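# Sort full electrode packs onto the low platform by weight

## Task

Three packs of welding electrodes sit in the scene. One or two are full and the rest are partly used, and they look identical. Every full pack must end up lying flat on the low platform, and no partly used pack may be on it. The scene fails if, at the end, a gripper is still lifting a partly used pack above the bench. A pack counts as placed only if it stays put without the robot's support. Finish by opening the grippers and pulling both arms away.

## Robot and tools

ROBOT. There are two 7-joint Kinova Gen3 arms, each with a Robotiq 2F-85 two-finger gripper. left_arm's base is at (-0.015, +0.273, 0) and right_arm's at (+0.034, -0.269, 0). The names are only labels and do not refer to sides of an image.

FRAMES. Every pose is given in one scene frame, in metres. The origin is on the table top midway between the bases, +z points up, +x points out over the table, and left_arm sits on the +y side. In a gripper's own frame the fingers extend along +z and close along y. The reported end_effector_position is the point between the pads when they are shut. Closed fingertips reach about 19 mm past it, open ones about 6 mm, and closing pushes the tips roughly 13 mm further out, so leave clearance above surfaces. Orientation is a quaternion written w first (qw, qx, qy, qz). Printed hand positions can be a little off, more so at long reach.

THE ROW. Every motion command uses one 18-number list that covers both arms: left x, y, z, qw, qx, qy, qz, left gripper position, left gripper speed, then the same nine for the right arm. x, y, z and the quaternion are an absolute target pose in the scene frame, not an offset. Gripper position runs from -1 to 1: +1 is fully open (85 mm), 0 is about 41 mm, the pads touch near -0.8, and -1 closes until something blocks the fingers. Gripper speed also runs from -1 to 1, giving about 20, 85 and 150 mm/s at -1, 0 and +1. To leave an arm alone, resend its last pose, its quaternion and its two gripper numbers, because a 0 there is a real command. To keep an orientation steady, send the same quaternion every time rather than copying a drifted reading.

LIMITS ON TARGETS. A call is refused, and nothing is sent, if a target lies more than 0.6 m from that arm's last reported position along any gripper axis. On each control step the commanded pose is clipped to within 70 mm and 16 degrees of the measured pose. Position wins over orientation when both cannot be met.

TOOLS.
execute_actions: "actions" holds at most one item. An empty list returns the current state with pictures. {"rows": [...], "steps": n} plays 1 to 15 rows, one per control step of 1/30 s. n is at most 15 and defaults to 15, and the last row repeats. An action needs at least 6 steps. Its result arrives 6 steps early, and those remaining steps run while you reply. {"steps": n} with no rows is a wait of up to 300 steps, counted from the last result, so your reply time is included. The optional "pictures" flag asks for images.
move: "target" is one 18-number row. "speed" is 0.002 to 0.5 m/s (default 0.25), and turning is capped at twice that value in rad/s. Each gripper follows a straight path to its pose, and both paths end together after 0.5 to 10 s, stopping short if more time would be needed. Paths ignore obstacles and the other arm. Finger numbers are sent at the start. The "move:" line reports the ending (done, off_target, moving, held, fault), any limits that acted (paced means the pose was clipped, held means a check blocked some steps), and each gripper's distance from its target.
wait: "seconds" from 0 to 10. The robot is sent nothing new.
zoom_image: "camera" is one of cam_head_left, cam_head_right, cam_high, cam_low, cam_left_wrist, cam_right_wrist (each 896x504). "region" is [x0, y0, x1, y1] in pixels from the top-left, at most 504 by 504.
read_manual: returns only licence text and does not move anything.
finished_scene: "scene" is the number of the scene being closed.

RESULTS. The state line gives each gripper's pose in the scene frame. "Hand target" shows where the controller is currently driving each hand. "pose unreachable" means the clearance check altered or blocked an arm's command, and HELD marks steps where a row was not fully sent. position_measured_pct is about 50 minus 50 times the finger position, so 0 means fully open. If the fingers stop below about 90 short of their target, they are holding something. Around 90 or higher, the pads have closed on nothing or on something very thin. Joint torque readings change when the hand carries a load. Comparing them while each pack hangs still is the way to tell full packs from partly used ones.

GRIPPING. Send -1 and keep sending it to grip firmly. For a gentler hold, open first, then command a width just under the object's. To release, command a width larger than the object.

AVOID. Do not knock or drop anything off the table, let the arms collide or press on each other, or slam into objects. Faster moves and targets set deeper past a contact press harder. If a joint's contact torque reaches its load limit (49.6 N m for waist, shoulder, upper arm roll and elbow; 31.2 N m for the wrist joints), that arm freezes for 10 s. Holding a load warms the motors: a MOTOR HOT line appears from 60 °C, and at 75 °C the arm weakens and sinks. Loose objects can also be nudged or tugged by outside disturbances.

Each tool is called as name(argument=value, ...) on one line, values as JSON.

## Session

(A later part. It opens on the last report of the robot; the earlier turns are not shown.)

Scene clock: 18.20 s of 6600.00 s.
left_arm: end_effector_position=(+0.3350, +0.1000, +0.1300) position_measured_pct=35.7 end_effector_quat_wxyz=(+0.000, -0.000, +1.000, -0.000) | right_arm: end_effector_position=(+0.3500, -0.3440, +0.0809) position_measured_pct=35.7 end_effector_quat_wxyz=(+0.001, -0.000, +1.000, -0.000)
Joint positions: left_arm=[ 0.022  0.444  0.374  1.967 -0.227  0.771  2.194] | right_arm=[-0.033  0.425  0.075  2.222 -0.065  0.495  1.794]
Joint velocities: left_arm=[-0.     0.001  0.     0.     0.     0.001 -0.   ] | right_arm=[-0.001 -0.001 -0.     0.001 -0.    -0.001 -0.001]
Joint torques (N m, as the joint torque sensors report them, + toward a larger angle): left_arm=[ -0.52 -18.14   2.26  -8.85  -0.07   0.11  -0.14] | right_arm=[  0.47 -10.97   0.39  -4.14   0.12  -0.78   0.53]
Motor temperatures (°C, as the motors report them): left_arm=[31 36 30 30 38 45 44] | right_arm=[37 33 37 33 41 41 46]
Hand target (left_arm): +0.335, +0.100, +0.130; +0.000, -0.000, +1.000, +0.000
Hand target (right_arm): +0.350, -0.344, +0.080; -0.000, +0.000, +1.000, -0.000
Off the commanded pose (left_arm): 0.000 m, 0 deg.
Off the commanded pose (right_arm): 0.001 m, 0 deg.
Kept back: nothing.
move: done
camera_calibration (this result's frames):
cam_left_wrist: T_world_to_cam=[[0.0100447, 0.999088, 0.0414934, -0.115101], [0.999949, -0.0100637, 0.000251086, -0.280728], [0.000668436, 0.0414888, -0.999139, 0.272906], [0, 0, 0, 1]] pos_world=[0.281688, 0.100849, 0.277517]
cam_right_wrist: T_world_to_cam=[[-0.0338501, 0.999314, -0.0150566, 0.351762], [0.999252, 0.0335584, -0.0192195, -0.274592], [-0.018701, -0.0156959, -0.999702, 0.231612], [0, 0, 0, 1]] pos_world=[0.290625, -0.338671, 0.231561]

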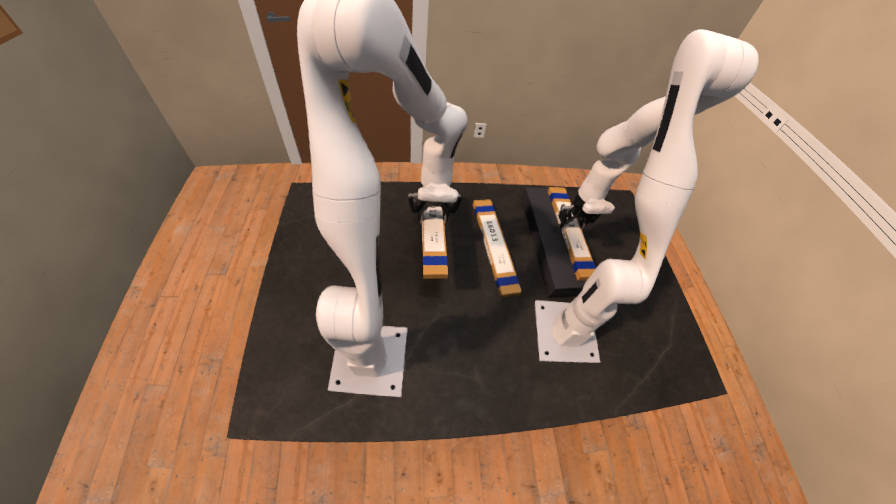

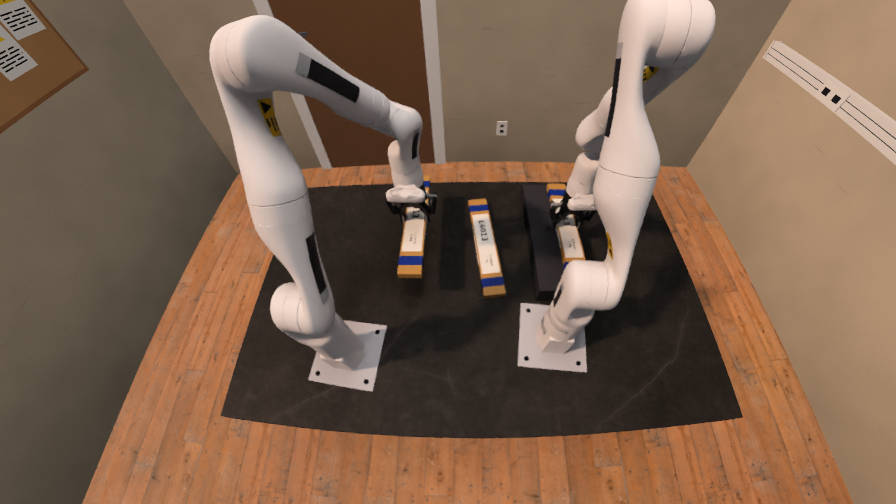

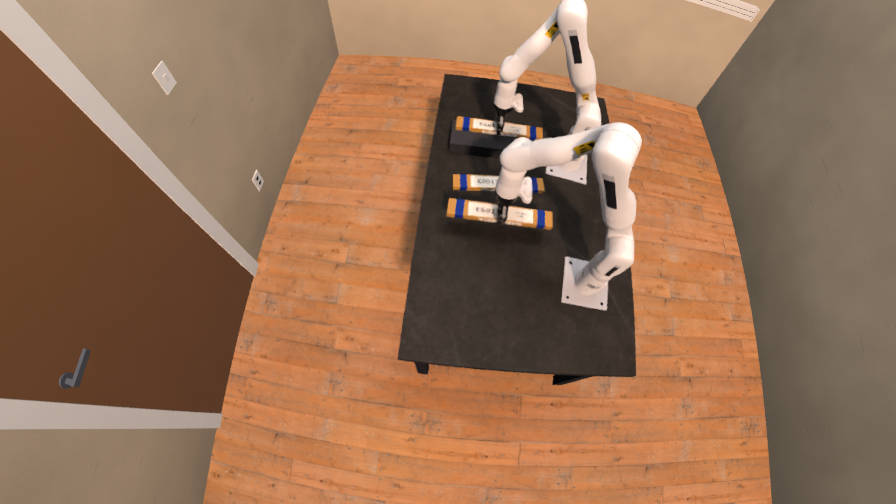

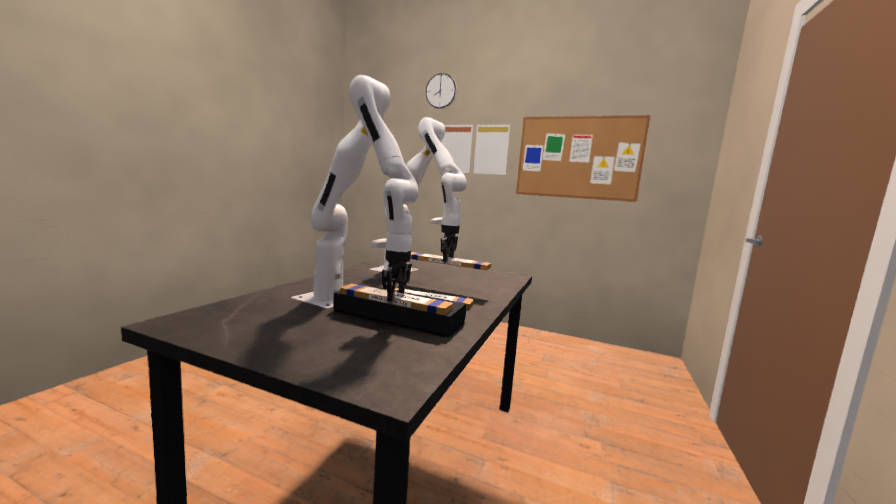

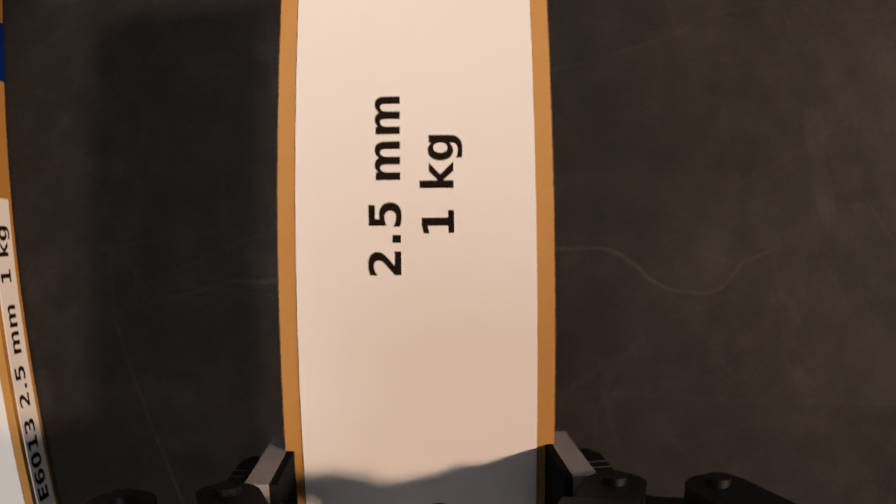

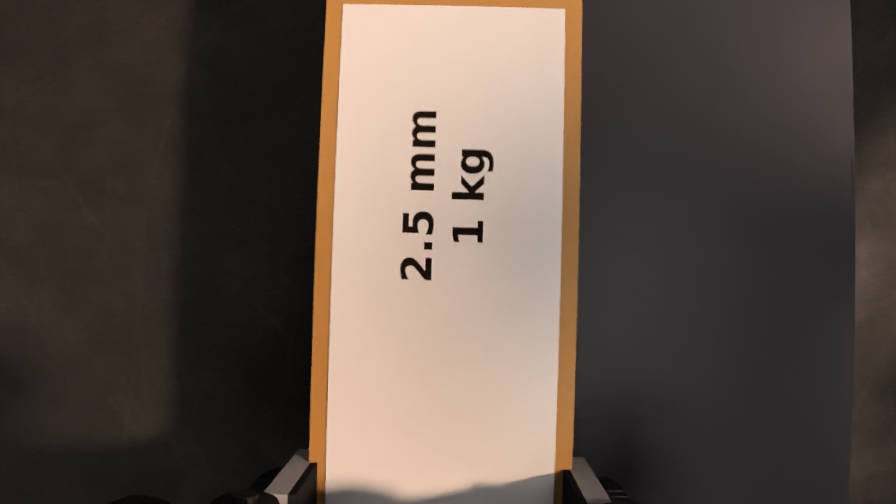

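execute_actions(actions=[{"rows":[[0.335,0.1,0.13,0,0,1,0,-1,0,0.35,-0.344,0.081,0,0,1,0,1,0]],"steps":12}])

execute_actions(actions=[{"rows":[[0.335,0.1,0.13,0,0,1,0,-1,0,0.35,-0.344,0.14,0,0,1,0,1,0]],"steps":15}])

move(target=[0.35,-0.263,0.125,0,0,1,0,-1,0,0.12,-0.66,0.2,0,0,1,0,1,0])

Scene clock: 18.60 s of 6600.00 s.
left_arm: end_effector_position=(+0.3350, +0.1000, +0.1300) position_measured_pct=35.7 end_effector_quat_wxyz=(+0.000, -0.000, +1.000, -0.000) | right_arm: end_effector_position=(+0.3494, -0.3439, +0.0806) position_measured_pct=25.8 end_effector_quat_wxyz=(-0.001, -0.000, +1.000, +0.000)
Joint positions: left_arm=[ 0.022  0.444  0.374  1.967 -0.227  0.771  2.194] | right_arm=[-0.033  0.426  0.076  2.222 -0.065  0.497  1.794]
Joint velocities: left_arm=[-0.    -0.     0.001  0.    -0.    -0.    -0.   ] | right_arm=[ 0.001 -0.007  0.001 -0.012  0.001  0.001 -0.001]
Joint torques (N m, as the joint torque sensors report them, + toward a larger angle): left_arm=[ -0.63 -17.66   2.26  -8.82  -0.03   0.18   0.07] | right_arm=[  0.3  -13.36   0.38  -4.25   0.06   0.2    0.52]
Motor temperatures (°C, as the motors report them): left_arm=[31 36 30 30 38 45 44] | right_arm=[37 33 37 33 41 41 46]
Steps of this call (steps 1 to 6: nothing new was sent; steps 7 to 12: the first 6 steps of this action). Readings (end_effector_position | what the end effector reports):
7: left_arm (+0.3350, +0.1000, +0.1300) | right_arm (+0.3500, -0.3440, +0.0810) | left_arm position_measured_pct=35.7 | right_arm position_measured_pct=35.7
8: left_arm (+0.3350, +0.1000, +0.1300) | right_arm (+0.3498, -0.3439, +0.0810) | left_arm position_measured_pct=35.7 | right_arm position_measured_pct=35.7
10: left_arm (+0.3350, +0.1000, +0.1300) | right_arm (+0.3490, -0.3438, +0.0804) | left_arm position_measured_pct=35.7 | right_arm position_measured_pct=31.3
12: the state above

Scene clock: 19.10 s of 6600.00 s.
left_arm: end_effector_position=(+0.3350, +0.1000, +0.1300) position_measured_pct=35.7 end_effector_quat_wxyz=(+0.000, -0.000, +1.000, -0.000) | right_arm: end_effector_position=(+0.3499, -0.3443, +0.1324) position_measured_pct=0.0 end_effector_quat_wxyz=(+0.002, -0.000, +1.000, -0.000)
Joint positions: left_arm=[ 0.022  0.444  0.374  1.967 -0.227  0.771  2.194] | right_arm=[-0.047  0.297  0.091  2.162 -0.043  0.679  1.775]
Joint velocities: left_arm=[-0.     0.001  0.001  0.    -0.    -0.     0.001] | right_arm=[-0.045 -0.24   0.039 -0.252  0.06   0.614 -0.068]
Joint torques (N m, as the joint torque sensors report them, + toward a larger angle): left_arm=[ -0.42 -17.57   2.39  -8.69  -0.12   0.15   0.13] | right_arm=[-0.07 -9.56 -0.21 -4.63  0.04  0.04  0.69]
Motor temperatures (°C, as the motors report them): left_arm=[31 36 30 30 38 45 44] | right_arm=[37 33 37 33 41 41 46]
Off your previous action's commanded pose (left_arm): 0.000 m, 0 deg at its last step (step 6 of this call).
Off your previous action's commanded pose (right_arm): 0.000 m, 0 deg at its last step (step 6 of this call).
Steps of this call (steps 1 to 6: the last 6 steps of your previous action; steps 7 to 15: the first 9 steps of this action). Readings (end_effector_position | what the end effector reports):
7: left_arm (+0.3350, +0.1000, +0.1300) | right_arm (+0.3501, -0.3440, +0.0813) | left_arm position_measured_pct=35.7 | right_arm position_measured_pct=5.2
8: left_arm (+0.3350, +0.1000, +0.1300) | right_arm (+0.3504, -0.3441, +0.0835) | left_arm position_measured_pct=35.7 | right_arm position_measured_pct=2.8
10: left_arm (+0.3350, +0.1000, +0.1300) | right_arm (+0.3514, -0.3443, +0.0943) | left_arm position_measured_pct=35.7 | right_arm position_measured_pct=0.8
14: left_arm (+0.3350, +0.1000, +0.1300) | right_arm (+0.3505, -0.3444, +0.1273) | left_arm position_measured_pct=35.7 | right_arm position_measured_pct=0.0
15: the state above

Scene clock: 21.57 s of 6600.00 s.
left_arm: end_effector_position=(+0.3498, -0.2627, +0.1266) position_measured_pct=35.7 end_effector_quat_wxyz=(-0.000, +0.000, +1.000, -0.001) | right_arm: end_effector_position=(+0.1202, -0.6605, +0.2002) position_measured_pct=0.0 end_effector_quat_wxyz=(+0.001, -0.001, +1.000, -0.002)
Joint positions: left_arm=[ 0.701  0.984  0.365  0.902 -0.313  1.3    2.663] | right_arm=[ 0.858  0.345  0.405  1.832 -0.161  0.993  3.031]
Joint velocities: left_arm=[ 0.006  0.014  0.002 -0.005  0.001  0.003  0.   ] | right_arm=[ 0.002  0.004  0.003  0.    -0.002 -0.001  0.003]
Joint torques (N m, as the joint torque sensors report them, + toward a larger angle): left_arm=[ -0.07 -31.44   3.69 -11.63   0.05   0.42  -0.02] | right_arm=[  0.09 -14.49   1.69  -6.92   0.24  -0.07   0.52]
Motor temperatures (°C, as the motors report them): left_arm=[31 36 30 30 38 45 44] | right_arm=[37 33 37 33 41 41 46]
Hand target (left_arm): +0.349, -0.263, +0.126; -0.001, +0.001, +1.000, -0.000
Hand target (right_arm): +0.120, -0.661, +0.200; +0.001, -0.000, +1.000, -0.001
Off your previous action's commanded pose (left_arm): 0.000 m, 0 deg at its last step (step 6 of this call).
Off your previous action's commanded pose (right_arm): 0.001 m, 0 deg at its last step (step 6 of this call).
Off the commanded pose (left_arm): 0.002 m, 0 deg.
Off the commanded pose (right_arm): 0.001 m, 0 deg.
Kept back: nothing.
move: done
camera_calibration (this result's frames):
cam_left_wrist: T_world_to_cam=[[0.0109603, 0.999127, 0.0403084, 0.247049], [0.99994, -0.0109559, -0.000330131, -0.299293], [0.000111771, 0.0403096, -0.999187, 0.284421], [0, 0, 0, 1]] pos_world=[0.296536, -0.261578, 0.274133]
cam_right_wrist: T_world_to_cam=[[-0.0349952, 0.999225, -0.0180311, 0.662755], [0.999219, 0.0346521, -0.0190041, -0.0314286], [-0.0183645, -0.018682, -0.999657, 0.339669], [0, 0, 0, 1]] pos_world=[0.0608352, -0.654806, 0.350905]

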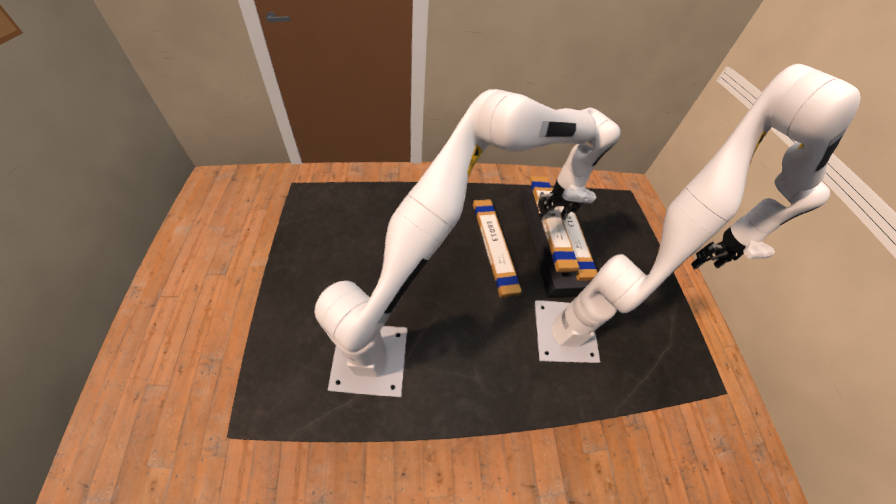

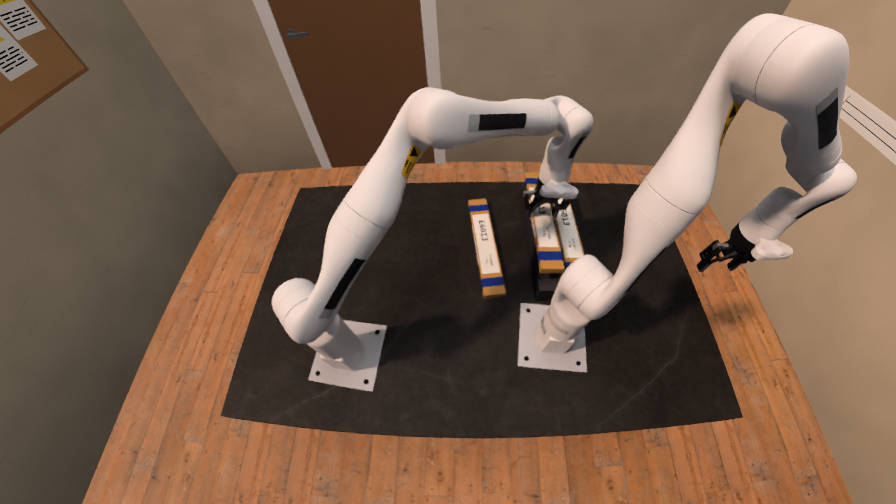

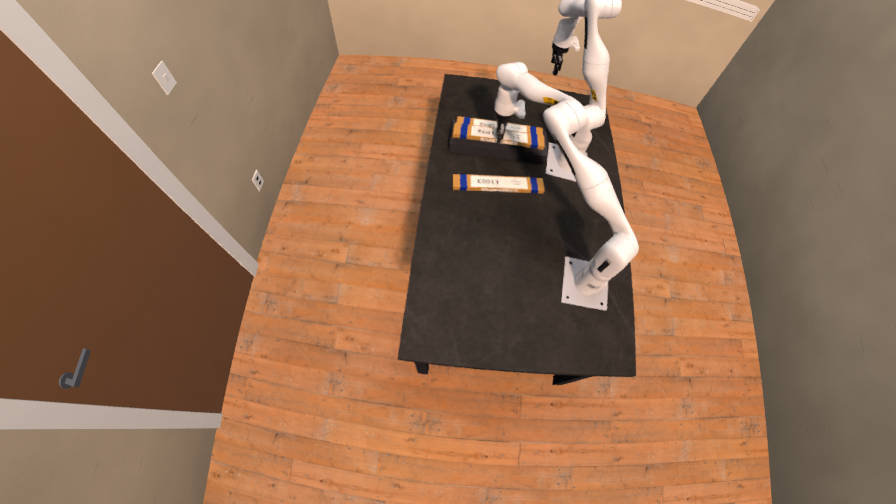

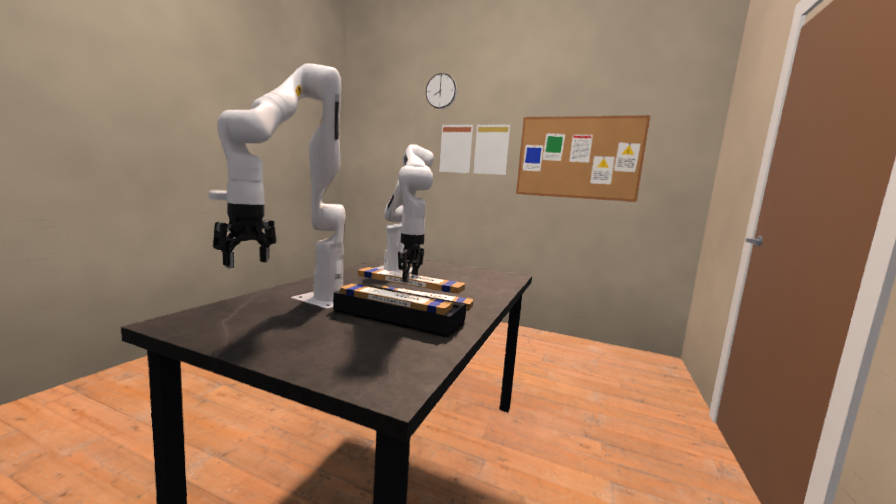

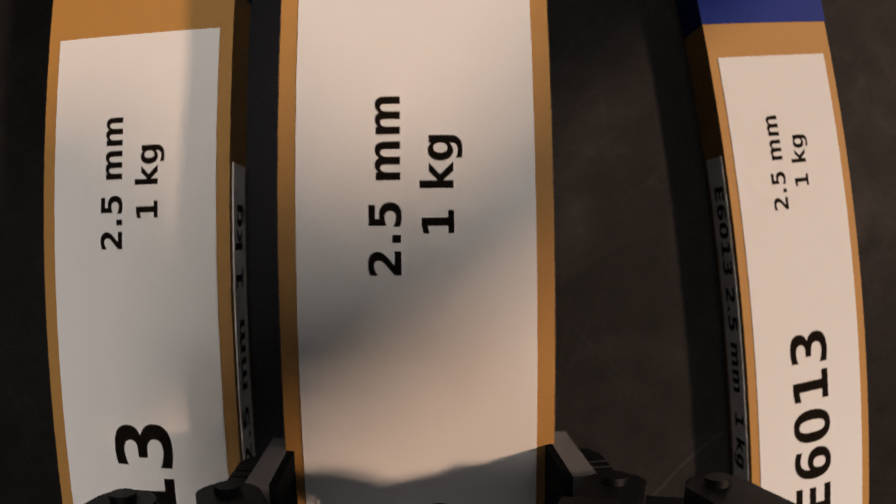

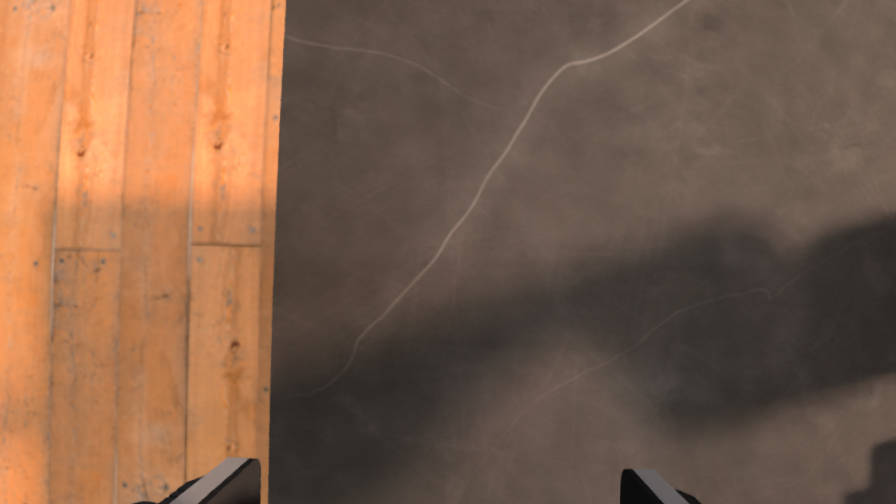

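move(target=[0.345,-0.266,0.081,0,0,1,0,-1,0,0.12,-0.66,0.2,0,0,1,0,1,0], speed=0.025)

Scene clock: 23.83 s of 6600.00 s.
left_arm: end_effector_position=(+0.3454, -0.2659, +0.0833) position_measured_pct=35.7 end_effector_quat_wxyz=(+0.001, -0.000, +1.000, -0.000) | right_arm: end_effector_position=(+0.1200, -0.6600, +0.2000) position_measured_pct=0.0 end_effector_quat_wxyz=(+0.000, +0.000, +1.000, -0.000)
Joint positions: left_arm=[ 0.709  1.026  0.353  0.955 -0.323  1.205  2.685] | right_arm=[ 0.857  0.347  0.405  1.831 -0.16   0.996  3.03 ]
Joint velocities: left_arm=[-0.002 -0.001 -0.     0.001 -0.    -0.002 -0.001] | right_arm=[ 0.     0.    -0.001 -0.    -0.    -0.001 -0.001]
Joint torques (N m, as the joint torque sensors report them, + toward a larger angle): left_arm=[  0.02 -22.5    2.5   -8.63  -0.11  -0.83   0.23] | right_arm=[  0.33 -14.15   1.42  -6.84   0.2    0.     0.51]
Motor temperatures (°C, as the motors report them): left_arm=[31 36 30 30 38 45 44] | right_arm=[37 33 37 33 41 41 46]
Hand target (left_arm): +0.345, -0.266, +0.081; +0.000, -0.000, +1.000, +0.000
Hand target (right_arm): +0.120, -0.660, +0.200; +0.000, +0.000, +1.000, +0.000
Off the commanded pose (left_arm): 0.002 m, 0 deg.
Off the commanded pose (right_arm): 0.000 m, 0 deg.
Kept back: nothing.
move: done
camera_calibration (this result's frames):
cam_left_wrist: T_world_to_cam=[[0.009554, 0.999123, 0.0407632, 0.252552], [0.999952, -0.00962581, 0.00156578, -0.294773], [0.00195679, 0.0407463, -0.999168, 0.240805], [0, 0, 0, 1]] pos_world=[0.291875, -0.26498, 0.230772]
cam_right_wrist: T_world_to_cam=[[-0.0338142, 0.999318, -0.0148609, 0.661511], [0.999232, 0.0335093, -0.0203064, -0.0317214], [-0.0197946, -0.0155362, -0.999683, 0.341679], [0, 0, 0, 1]] pos_world=[0.0608289, -0.654688, 0.350757]

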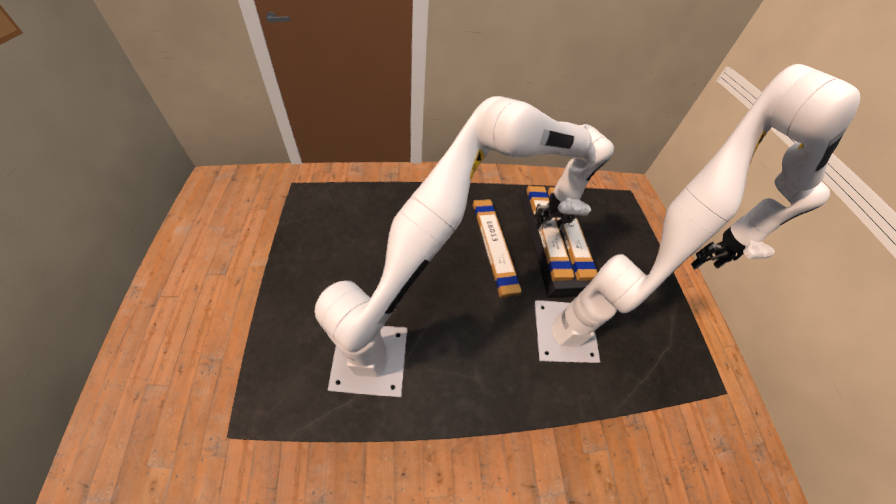

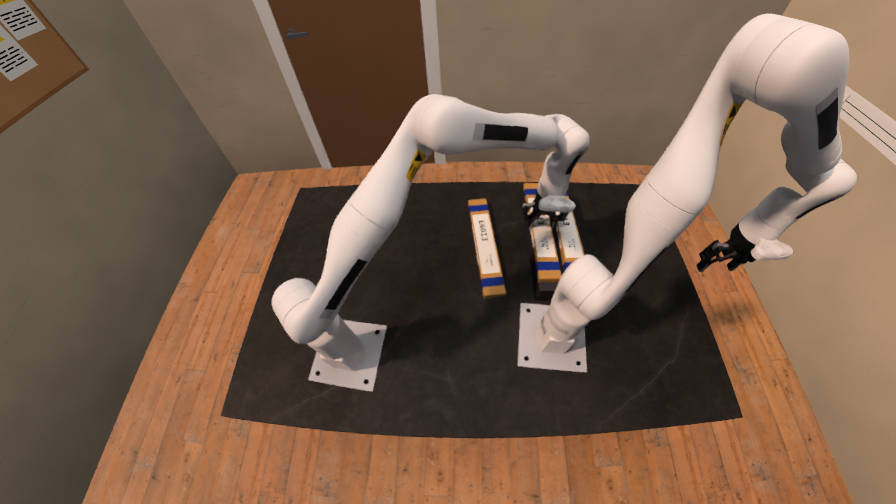

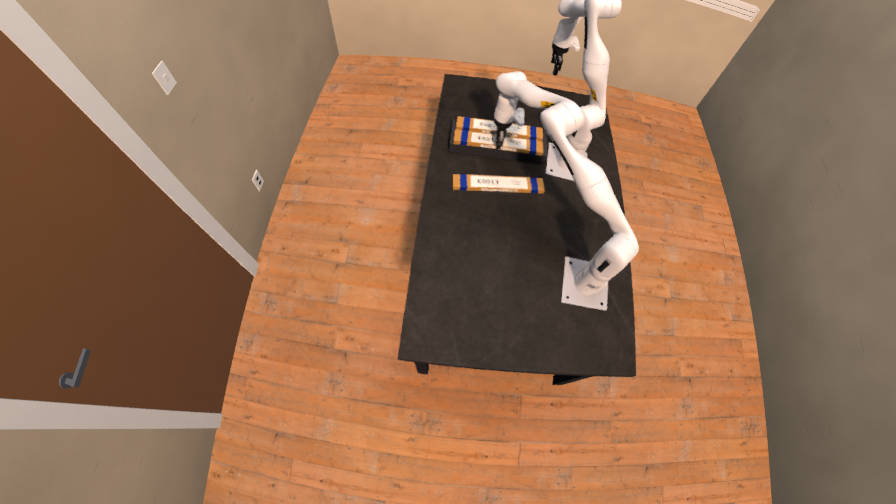

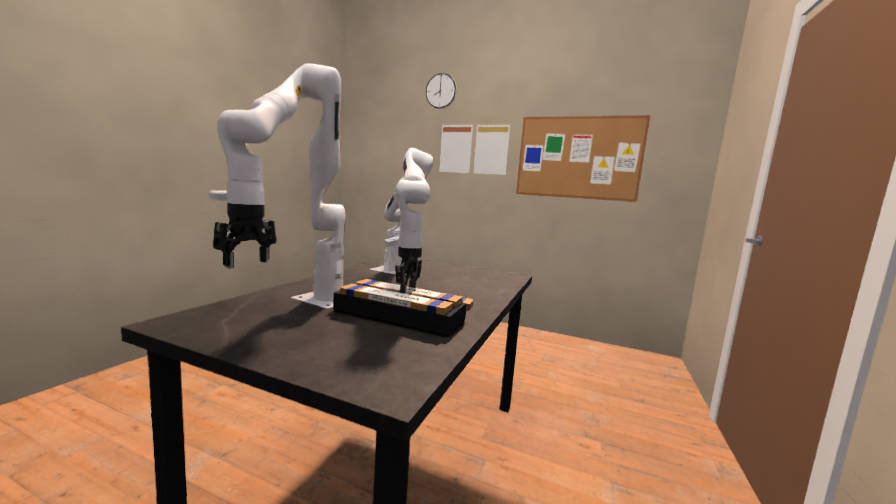

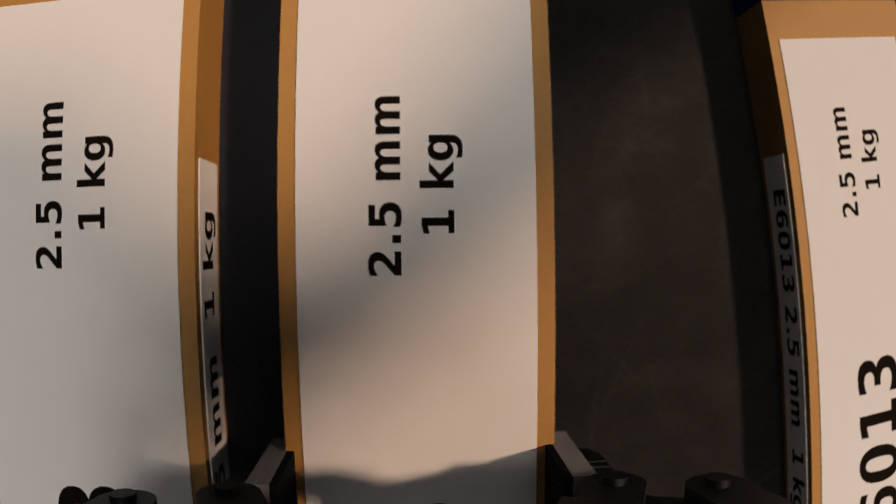

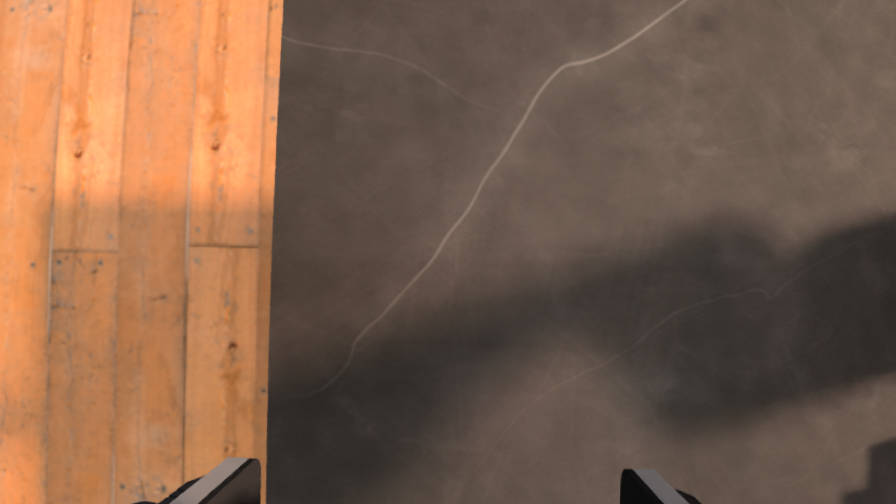

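execute_actions(actions=[{"rows":[[0.345,-0.266,0.083,0,0,1,0,0.52,0,0.12,-0.66,0.2,0,0,1,0,1,0]],"steps":10}])

execute_actions(actions=[{"rows":[[0.345,-0.266,0.13,0,0,1,0,0.52,0,0.12,-0.66,0.2,0,0,1,0,1,0]],"steps":15}])

move(target=[0.345,0.05,0.22,0,0,1,0,0.52,0,0.12,-0.66,0.2,0,0,1,0,1,0], speed=0.4)

Scene clock: 24.20 s of 6600.00 s.
left_arm: end_effector_position=(+0.3452, -0.2657, +0.0821) position_measured_pct=31.0 end_effector_quat_wxyz=(-0.000, -0.000, +1.000, +0.000) | right_arm: end_effector_position=(+0.1200, -0.6600, +0.2000) position_measured_pct=0.0 end_effector_quat_wxyz=(+0.000, +0.000, +1.000, -0.000)
Joint positions: left_arm=[ 0.709  1.028  0.353  0.955 -0.323  1.206  2.684] | right_arm=[ 0.857  0.347  0.405  1.831 -0.16   0.996  3.03 ]
Joint velocities: left_arm=[ 0.002  0.015 -0.001 -0.001  0.003  0.022 -0.003] | right_arm=[ 0.     0.001 -0.001  0.001  0.001  0.     0.002]
Joint torques (N m, as the joint torque sensors report them, + toward a larger angle): left_arm=[ -0.07 -27.57   3.37  -8.95   0.18   0.32  -0.06] | right_arm=[  0.32 -14.04   1.36  -6.79   0.25  -0.08   0.42]
Motor temperatures (°C, as the motors report them): left_arm=[31 36 30 30 38 45 44] | right_arm=[37 33 37 33 41 41 46]
Steps of this call (steps 1 to 7: nothing new was sent; steps 8 to 11: the first 4 steps of this action). Readings (end_effector_position | what the end effector reports):
8: left_arm (+0.3454, -0.2659, +0.0836) | right_arm (+0.1200, -0.6600, +0.2000) | left_arm position_measured_pct=35.7 | right_arm position_measured_pct=0.0
9: left_arm (+0.3453, -0.2658, +0.0832) | right_arm (+0.1200, -0.6600, +0.2000) | left_arm position_measured_pct=35.7 | right_arm position_measured_pct=0.0
11: the state above

Scene clock: 24.70 s of 6600.00 s.
left_arm: end_effector_position=(+0.3448, -0.2662, +0.1298) position_measured_pct=23.8 end_effector_quat_wxyz=(-0.000, +0.000, +1.000, -0.001) | right_arm: end_effector_position=(+0.1200, -0.6600, +0.2000) position_measured_pct=0.0 end_effector_quat_wxyz=(-0.000, +0.000, +1.000, -0.000)
Joint positions: left_arm=[ 0.712  0.981  0.364  0.896 -0.311  1.308  2.671] | right_arm=[ 0.857  0.347  0.405  1.831 -0.16   0.996  3.03 ]
Joint velocities: left_arm=[-0.001  0.    -0.005 -0.013 -0.005  0.034 -0.001] | right_arm=[-0.    -0.    -0.001 -0.     0.001  0.002  0.002]
Joint torques (N m, as the joint torque sensors report them, + toward a larger angle): left_arm=[ -0.5  -24.86   2.81  -8.39   0.26   0.15  -0.16] | right_arm=[  0.22 -14.06   1.49  -6.92   0.19   0.03   0.45]
Motor temperatures (°C, as the motors report them): left_arm=[31 36 30 30 38 45 44] | right_arm=[37 33 37 33 41 41 46]
Off your previous action's commanded pose (left_arm): 0.000 m, 0 deg at its last step (step 6 of this call).
Off your previous action's commanded pose (right_arm): 0.000 m, 0 deg at its last step (step 6 of this call).
Steps of this call (steps 1 to 6: the last 6 steps of your previous action; steps 7 to 15: the first 9 steps of this action). Readings (end_effector_position | what the end effector reports):
7: left_arm (+0.3450, -0.2660, +0.0836) | right_arm (+0.1200, -0.6600, +0.2000) | left_arm position_measured_pct=24.2 | right_arm position_measured_pct=0.0
8: left_arm (+0.3447, -0.2658, +0.0874) | right_arm (+0.1200, -0.6600, +0.2000) | left_arm position_measured_pct=23.8 | right_arm position_measured_pct=0.0
10: left_arm (+0.3445, -0.2655, +0.1084) | right_arm (+0.1200, -0.6600, +0.2000) | left_arm position_measured_pct=23.8 | right_arm position_measured_pct=0.0
14: left_arm (+0.3447, -0.2666, +0.1296) | right_arm (+0.1200, -0.6600, +0.2000) | left_arm position_measured_pct=23.8 | right_arm position_measured_pct=0.0
15: the state above

Scene clock: 26.50 s of 6600.00 s.
left_arm: end_effector_position=(+0.3452, +0.0495, +0.2191) position_measured_pct=23.8 end_effector_quat_wxyz=(+0.000, -0.000, +1.000, -0.000) | right_arm: end_effector_position=(+0.1200, -0.6600, +0.2000) position_measured_pct=0.0 end_effector_quat_wxyz=(-0.000, +0.000, +1.000, -0.000)
Joint positions: left_arm=[ 0.132  0.369  0.366  1.721 -0.147  1.078  2.214] | right_arm=[ 0.857  0.347  0.405  1.831 -0.16   0.996  3.03 ]
Joint velocities: left_arm=[-0.003 -0.001 -0.002 -0.     0.001  0.    -0.001] | right_arm=[-0.001 -0.    -0.    -0.001  0.002 -0.     0.001]
Joint torques (N m, as the joint torque sensors report them, + toward a larger angle): left_arm=[ -0.48 -14.65   1.51  -8.42  -0.02   0.12  -0.01] | right_arm=[  0.22 -14.19   1.23  -6.87   0.21   0.03   0.42]
Motor temperatures (°C, as the motors report them): left_arm=[31 36 30 30 38 45 44] | right_arm=[37 33 37 33 41 41 46]
Hand target (left_arm): +0.345, +0.050, +0.219; +0.001, -0.000, +1.000, -0.000
Hand target (right_arm): +0.120, -0.660, +0.200; +0.000, +0.000, +1.000, +0.000
Off your previous action's commanded pose (left_arm): 0.000 m, 0 deg at its last step (step 6 of this call).
Off your previous action's commanded pose (right_arm): 0.000 m, 0 deg at its last step (step 6 of this call).
Off the commanded pose (left_arm): 0.001 m, 0 deg.
Off the commanded pose (right_arm): 0.000 m, 0 deg.
Kept back: nothing.
move: done; limits=paced
camera_calibration (this result's frames):
cam_left_wrist: T_world_to_cam=[[0.00967806, 0.999101, 0.0412838, -0.0683208], [0.999952, -0.00973106, 0.0010832, -0.291661], [0.00148396, 0.0412713, -0.999147, 0.363769], [0, 0, 0, 1]] pos_world=[0.291769, 0.050408, 0.366595]
cam_right_wrist: T_world_to_cam=[[-0.0338157, 0.999318, -0.014859, 0.661511], [0.999232, 0.0335107, -0.0203132, -0.0317174], [-0.0198014, -0.0155345, -0.999683, 0.341682], [0, 0, 0, 1]] pos_world=[0.0608282, -0.654689, 0.350759]

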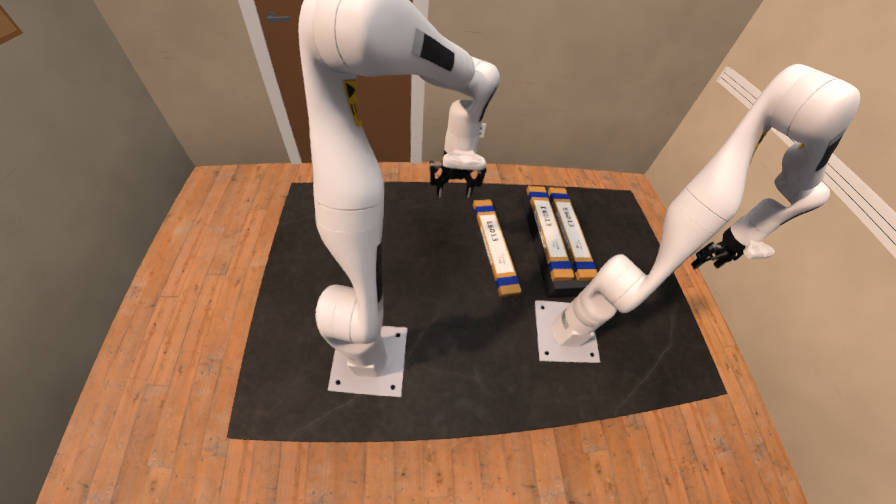

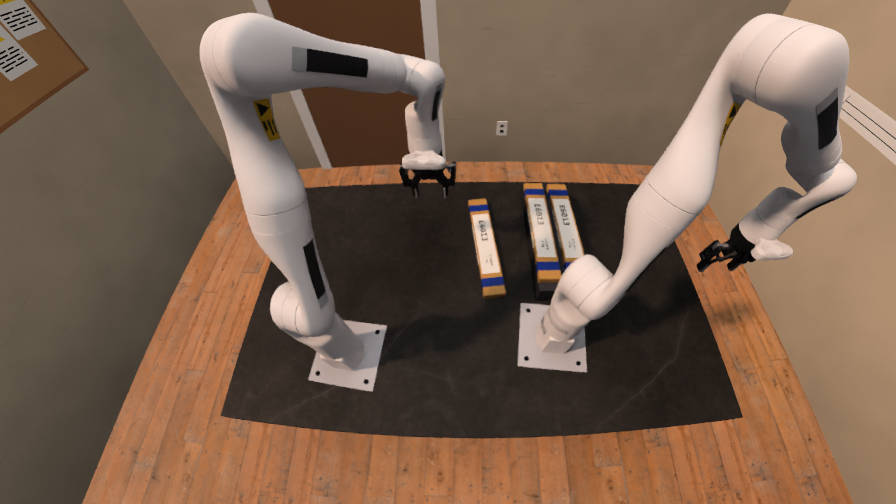

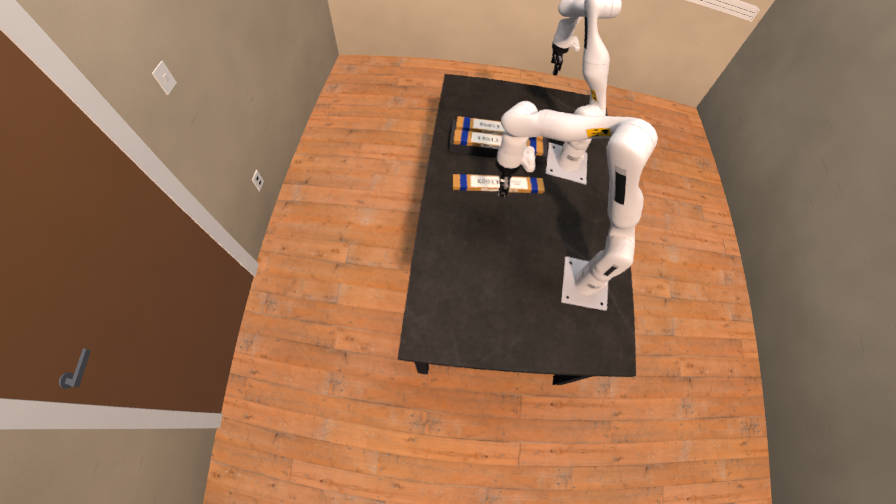

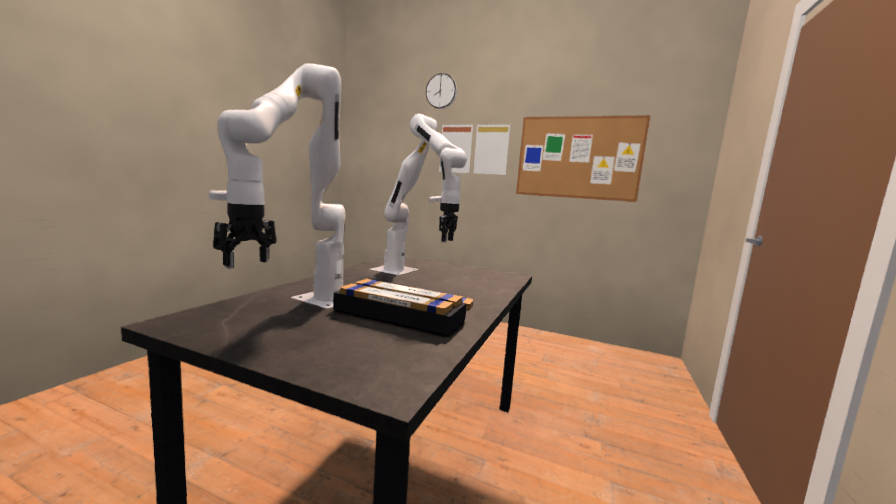

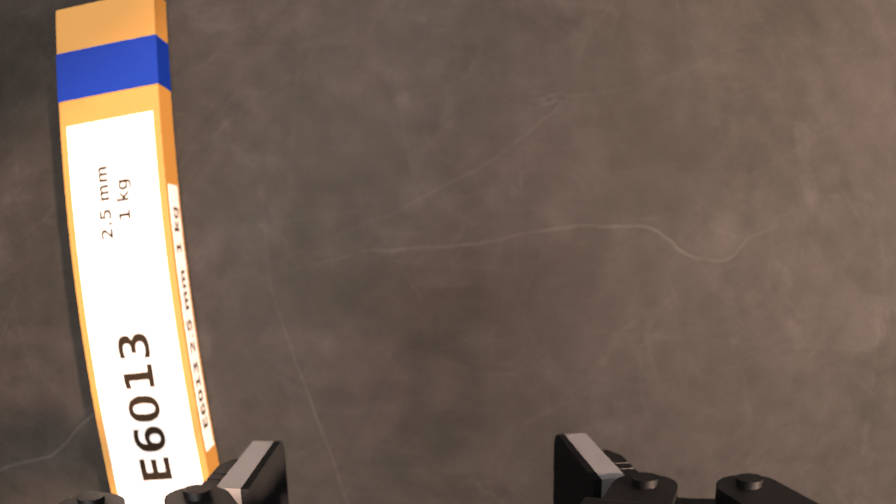

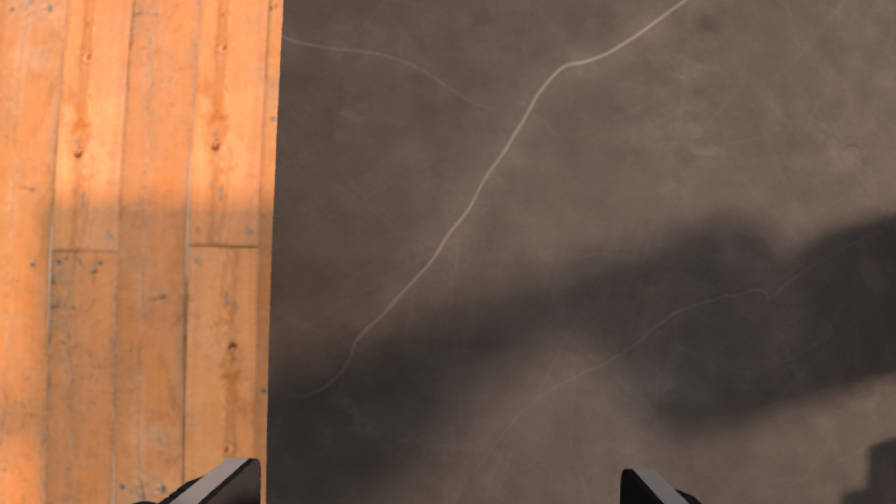

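finished_scene(scene=1)

The scene is finished: the task was done.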